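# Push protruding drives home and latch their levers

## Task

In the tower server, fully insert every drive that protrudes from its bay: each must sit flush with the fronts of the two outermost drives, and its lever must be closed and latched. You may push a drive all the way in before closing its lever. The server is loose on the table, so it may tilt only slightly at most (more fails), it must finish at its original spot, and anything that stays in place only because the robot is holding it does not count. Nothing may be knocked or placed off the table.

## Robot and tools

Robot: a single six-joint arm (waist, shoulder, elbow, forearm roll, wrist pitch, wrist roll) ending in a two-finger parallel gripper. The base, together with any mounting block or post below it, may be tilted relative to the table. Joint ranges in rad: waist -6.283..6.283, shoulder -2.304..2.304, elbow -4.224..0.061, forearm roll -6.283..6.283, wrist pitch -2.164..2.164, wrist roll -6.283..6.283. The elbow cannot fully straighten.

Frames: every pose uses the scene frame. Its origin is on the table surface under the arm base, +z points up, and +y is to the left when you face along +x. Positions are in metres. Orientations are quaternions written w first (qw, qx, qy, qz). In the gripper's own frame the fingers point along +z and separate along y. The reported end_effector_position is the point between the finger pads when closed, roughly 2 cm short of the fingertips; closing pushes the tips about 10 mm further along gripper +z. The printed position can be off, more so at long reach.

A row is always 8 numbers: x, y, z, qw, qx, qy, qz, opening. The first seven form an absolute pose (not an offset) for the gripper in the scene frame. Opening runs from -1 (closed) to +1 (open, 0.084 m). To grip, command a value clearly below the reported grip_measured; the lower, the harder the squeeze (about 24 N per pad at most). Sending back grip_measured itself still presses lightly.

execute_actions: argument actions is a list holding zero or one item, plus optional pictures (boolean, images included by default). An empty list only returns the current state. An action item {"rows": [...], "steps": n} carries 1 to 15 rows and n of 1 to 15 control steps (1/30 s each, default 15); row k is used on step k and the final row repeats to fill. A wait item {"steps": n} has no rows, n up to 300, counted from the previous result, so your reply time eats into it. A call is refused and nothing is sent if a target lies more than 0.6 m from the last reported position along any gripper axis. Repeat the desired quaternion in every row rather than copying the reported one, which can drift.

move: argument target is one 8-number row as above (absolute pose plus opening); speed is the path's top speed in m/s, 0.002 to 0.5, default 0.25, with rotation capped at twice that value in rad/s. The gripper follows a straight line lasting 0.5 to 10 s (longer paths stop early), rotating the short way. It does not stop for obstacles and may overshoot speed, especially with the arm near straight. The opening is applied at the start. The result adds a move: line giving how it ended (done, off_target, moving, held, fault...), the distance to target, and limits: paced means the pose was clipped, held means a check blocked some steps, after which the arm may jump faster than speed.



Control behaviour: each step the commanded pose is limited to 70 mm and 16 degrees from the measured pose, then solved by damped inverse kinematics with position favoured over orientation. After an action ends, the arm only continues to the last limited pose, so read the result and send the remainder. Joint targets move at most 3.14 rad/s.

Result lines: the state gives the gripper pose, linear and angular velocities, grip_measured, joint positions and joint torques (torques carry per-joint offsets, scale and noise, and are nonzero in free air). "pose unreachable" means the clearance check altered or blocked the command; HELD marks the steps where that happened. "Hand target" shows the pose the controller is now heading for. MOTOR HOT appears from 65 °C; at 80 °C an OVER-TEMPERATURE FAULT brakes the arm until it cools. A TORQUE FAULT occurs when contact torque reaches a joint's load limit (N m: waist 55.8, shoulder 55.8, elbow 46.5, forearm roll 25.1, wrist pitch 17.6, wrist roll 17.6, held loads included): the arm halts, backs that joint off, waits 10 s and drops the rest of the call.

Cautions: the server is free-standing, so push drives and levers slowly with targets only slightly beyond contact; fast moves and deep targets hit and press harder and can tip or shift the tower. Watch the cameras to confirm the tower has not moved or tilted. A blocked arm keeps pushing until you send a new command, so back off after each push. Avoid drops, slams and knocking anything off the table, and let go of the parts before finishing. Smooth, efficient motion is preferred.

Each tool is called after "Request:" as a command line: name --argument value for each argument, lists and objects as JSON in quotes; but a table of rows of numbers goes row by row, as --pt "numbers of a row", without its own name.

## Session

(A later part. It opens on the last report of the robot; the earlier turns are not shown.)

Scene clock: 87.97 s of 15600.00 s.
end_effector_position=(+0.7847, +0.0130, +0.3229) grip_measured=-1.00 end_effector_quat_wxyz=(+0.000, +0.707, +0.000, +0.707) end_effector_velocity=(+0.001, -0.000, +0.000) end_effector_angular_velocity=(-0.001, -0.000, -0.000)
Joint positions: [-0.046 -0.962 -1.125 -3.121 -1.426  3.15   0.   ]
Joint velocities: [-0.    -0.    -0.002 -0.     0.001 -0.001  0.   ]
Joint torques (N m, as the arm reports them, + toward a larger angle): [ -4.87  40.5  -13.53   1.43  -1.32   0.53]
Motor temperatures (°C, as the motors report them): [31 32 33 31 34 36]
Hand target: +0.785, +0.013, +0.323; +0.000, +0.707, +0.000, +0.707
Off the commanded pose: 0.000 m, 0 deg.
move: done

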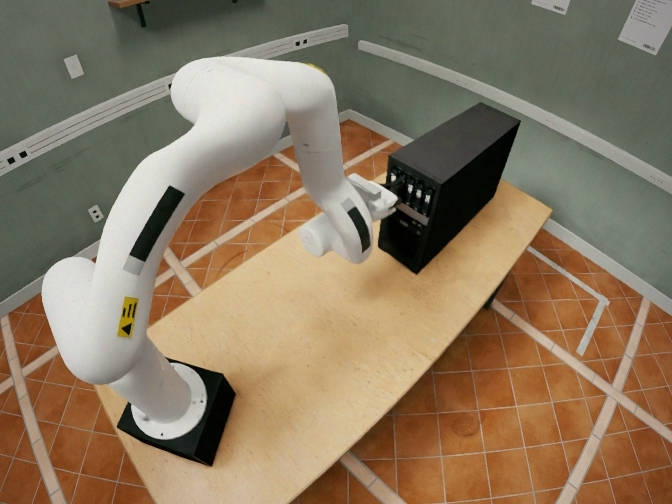

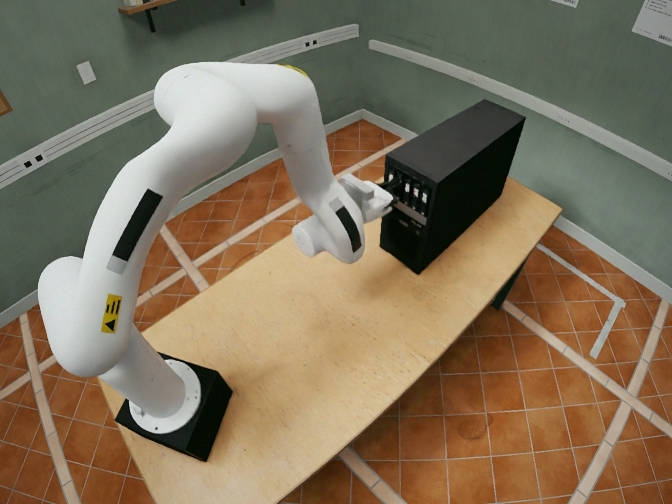

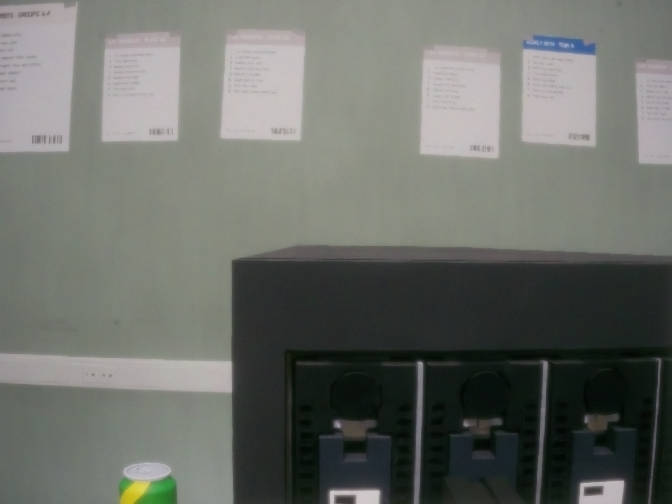

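Request:
move --target '[0.7875,0.012,0.323,0,0.707,0,0.707,-1]' --speed 0.005

Request:
move --target '[0.74,0.012,0.335,0,0.707,0,0.707,-1]' --speed 0.1

Request:
zoom_image --camera "cam_wrist" --region '[280, 330, 672, 504]'

Request:
zoom_image --camera "cam_head_left" --region '[370, 150, 460, 230]'

Scene clock: 94.63 s of 15600.00 s.
end_effector_position=(+0.7865, +0.0122, +0.3226) grip_measured=-1.00 end_effector_quat_wxyz=(-0.000, +0.707, +0.000, +0.707) end_effector_velocity=(-0.000, -0.004, -0.009) end_effector_angular_velocity=(+0.001, +0.029, -0.008)
Joint positions: [-0.048 -0.965 -1.131 -3.123 -1.423  3.151  0.   ]
Joint velocities: [-0.005 -0.004 -0.001  0.003  0.026  0.001  0.   ]
Joint torques (N m, as the arm reports them, + toward a larger angle): [ -7.37  38.47 -22.78   2.53   2.22   0.19]
Motor temperatures (°C, as the motors report them): [31 32 33 31 34 36]
Hand target: +0.787, +0.012, +0.323; +0.000, +0.707, +0.000, +0.707
Off the commanded pose: 0.001 m, 0 deg.
After step 90, 2.90 s passed at rest.
move: done

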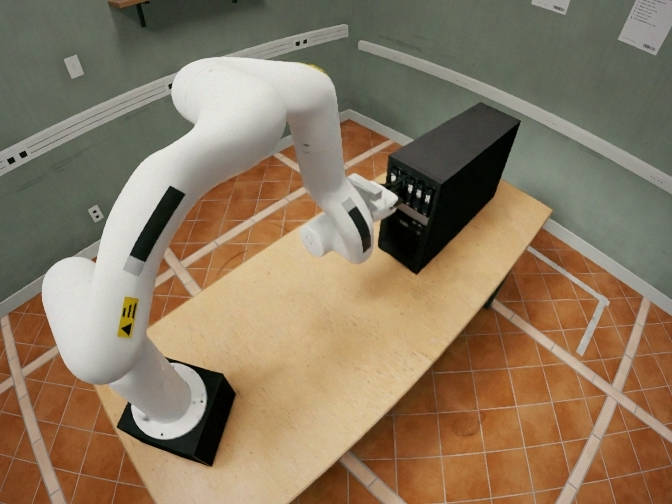

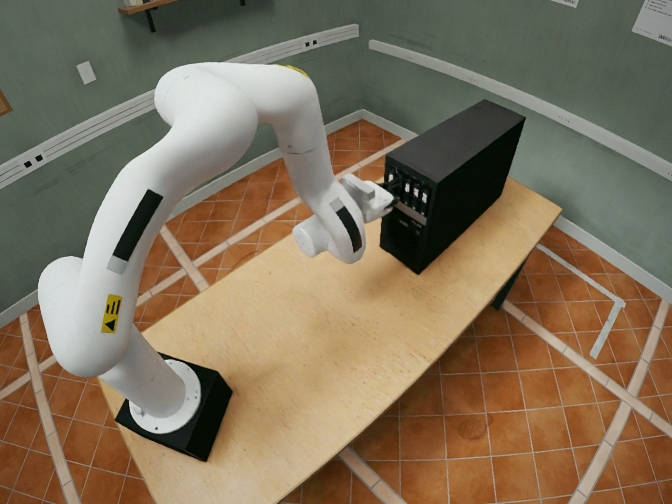

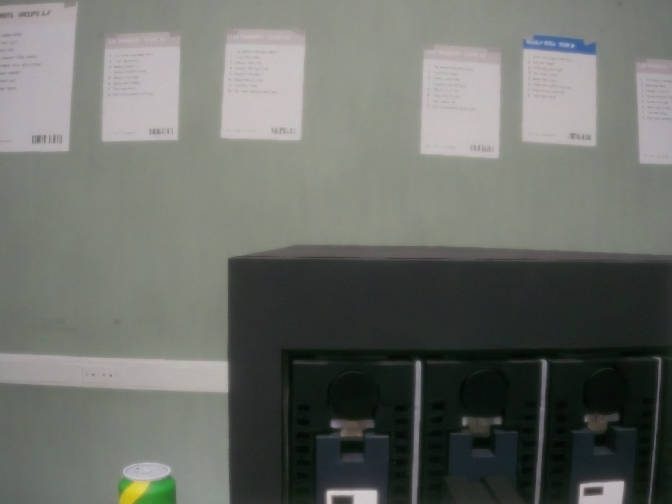

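Scene clock: 95.50 s of 15600.00 s.
end_effector_position=(+0.7401, +0.0119, +0.3348) grip_measured=-1.00 end_effector_quat_wxyz=(-0.000, +0.707, -0.000, +0.707) end_effector_velocity=(-0.001, -0.000, +0.000) end_effector_angular_velocity=(+0.000, +0.001, -0.001)
Joint positions: [-0.047 -0.884 -0.981 -3.122 -1.491  3.152  0.   ]
Joint velocities: [-0.     0.001  0.003  0.    -0.001  0.     0.   ]
Joint torques (N m, as the arm reports them, + toward a larger angle): [-3.96 36.43 -9.65  1.77 -1.58  0.36]
Motor temperatures (°C, as the motors report them): [31 32 33 31 34 36]
Hand target: +0.740, +0.012, +0.335; -0.000, +0.707, -0.000, +0.707
Off the commanded pose: 0.000 m, 0 deg.
move: done

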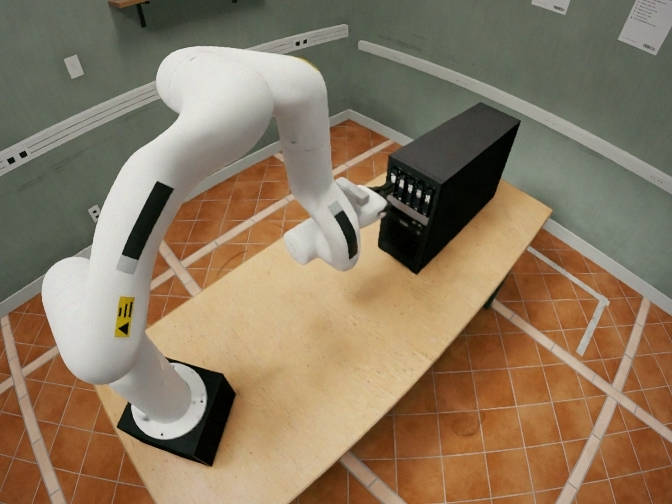

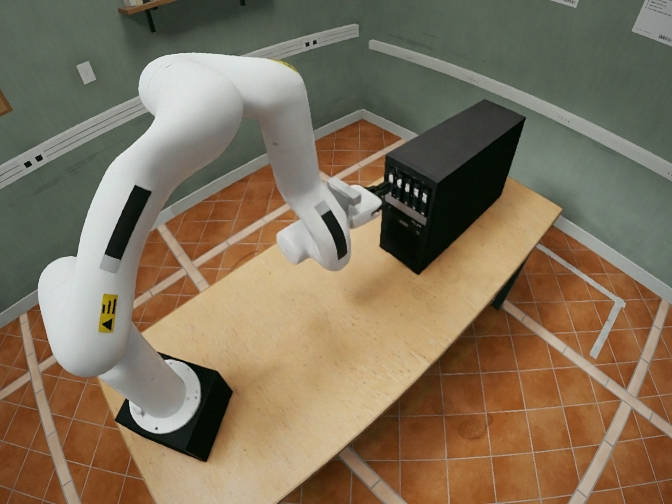

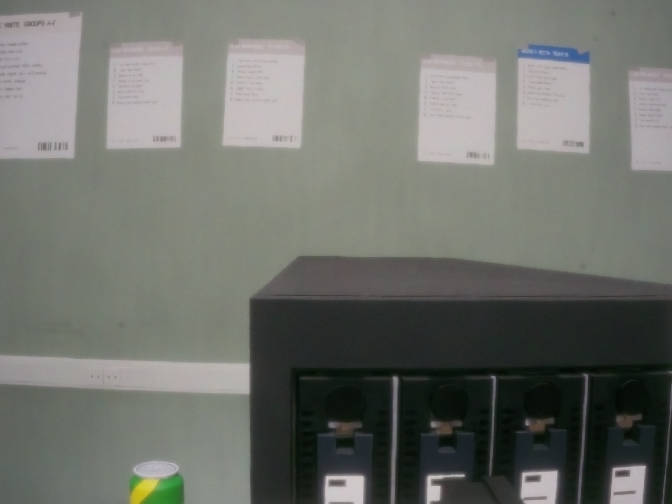

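Region (280, 330, 672, 504) of cam_wrist's 672x504 image, scaled by 1.286, with more detail than that image has.

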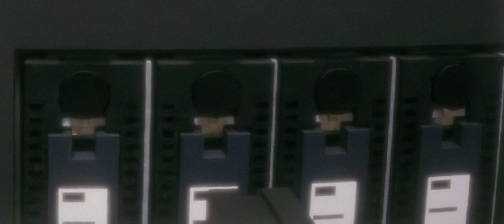

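Region (370, 150, 460, 230) of cam_head_left's 672x504 image, scaled by 5.600, with more detail than that image has.

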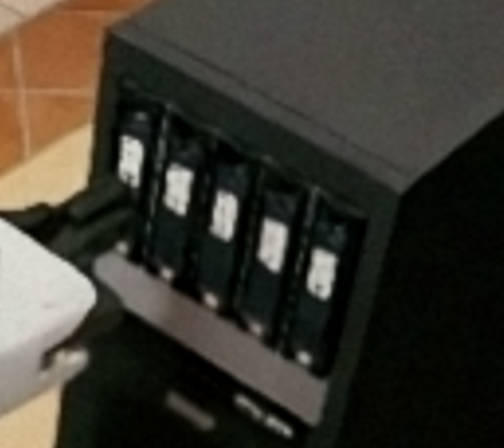

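Request:
finished_scene --scene 1

The scene is finished: the task was done.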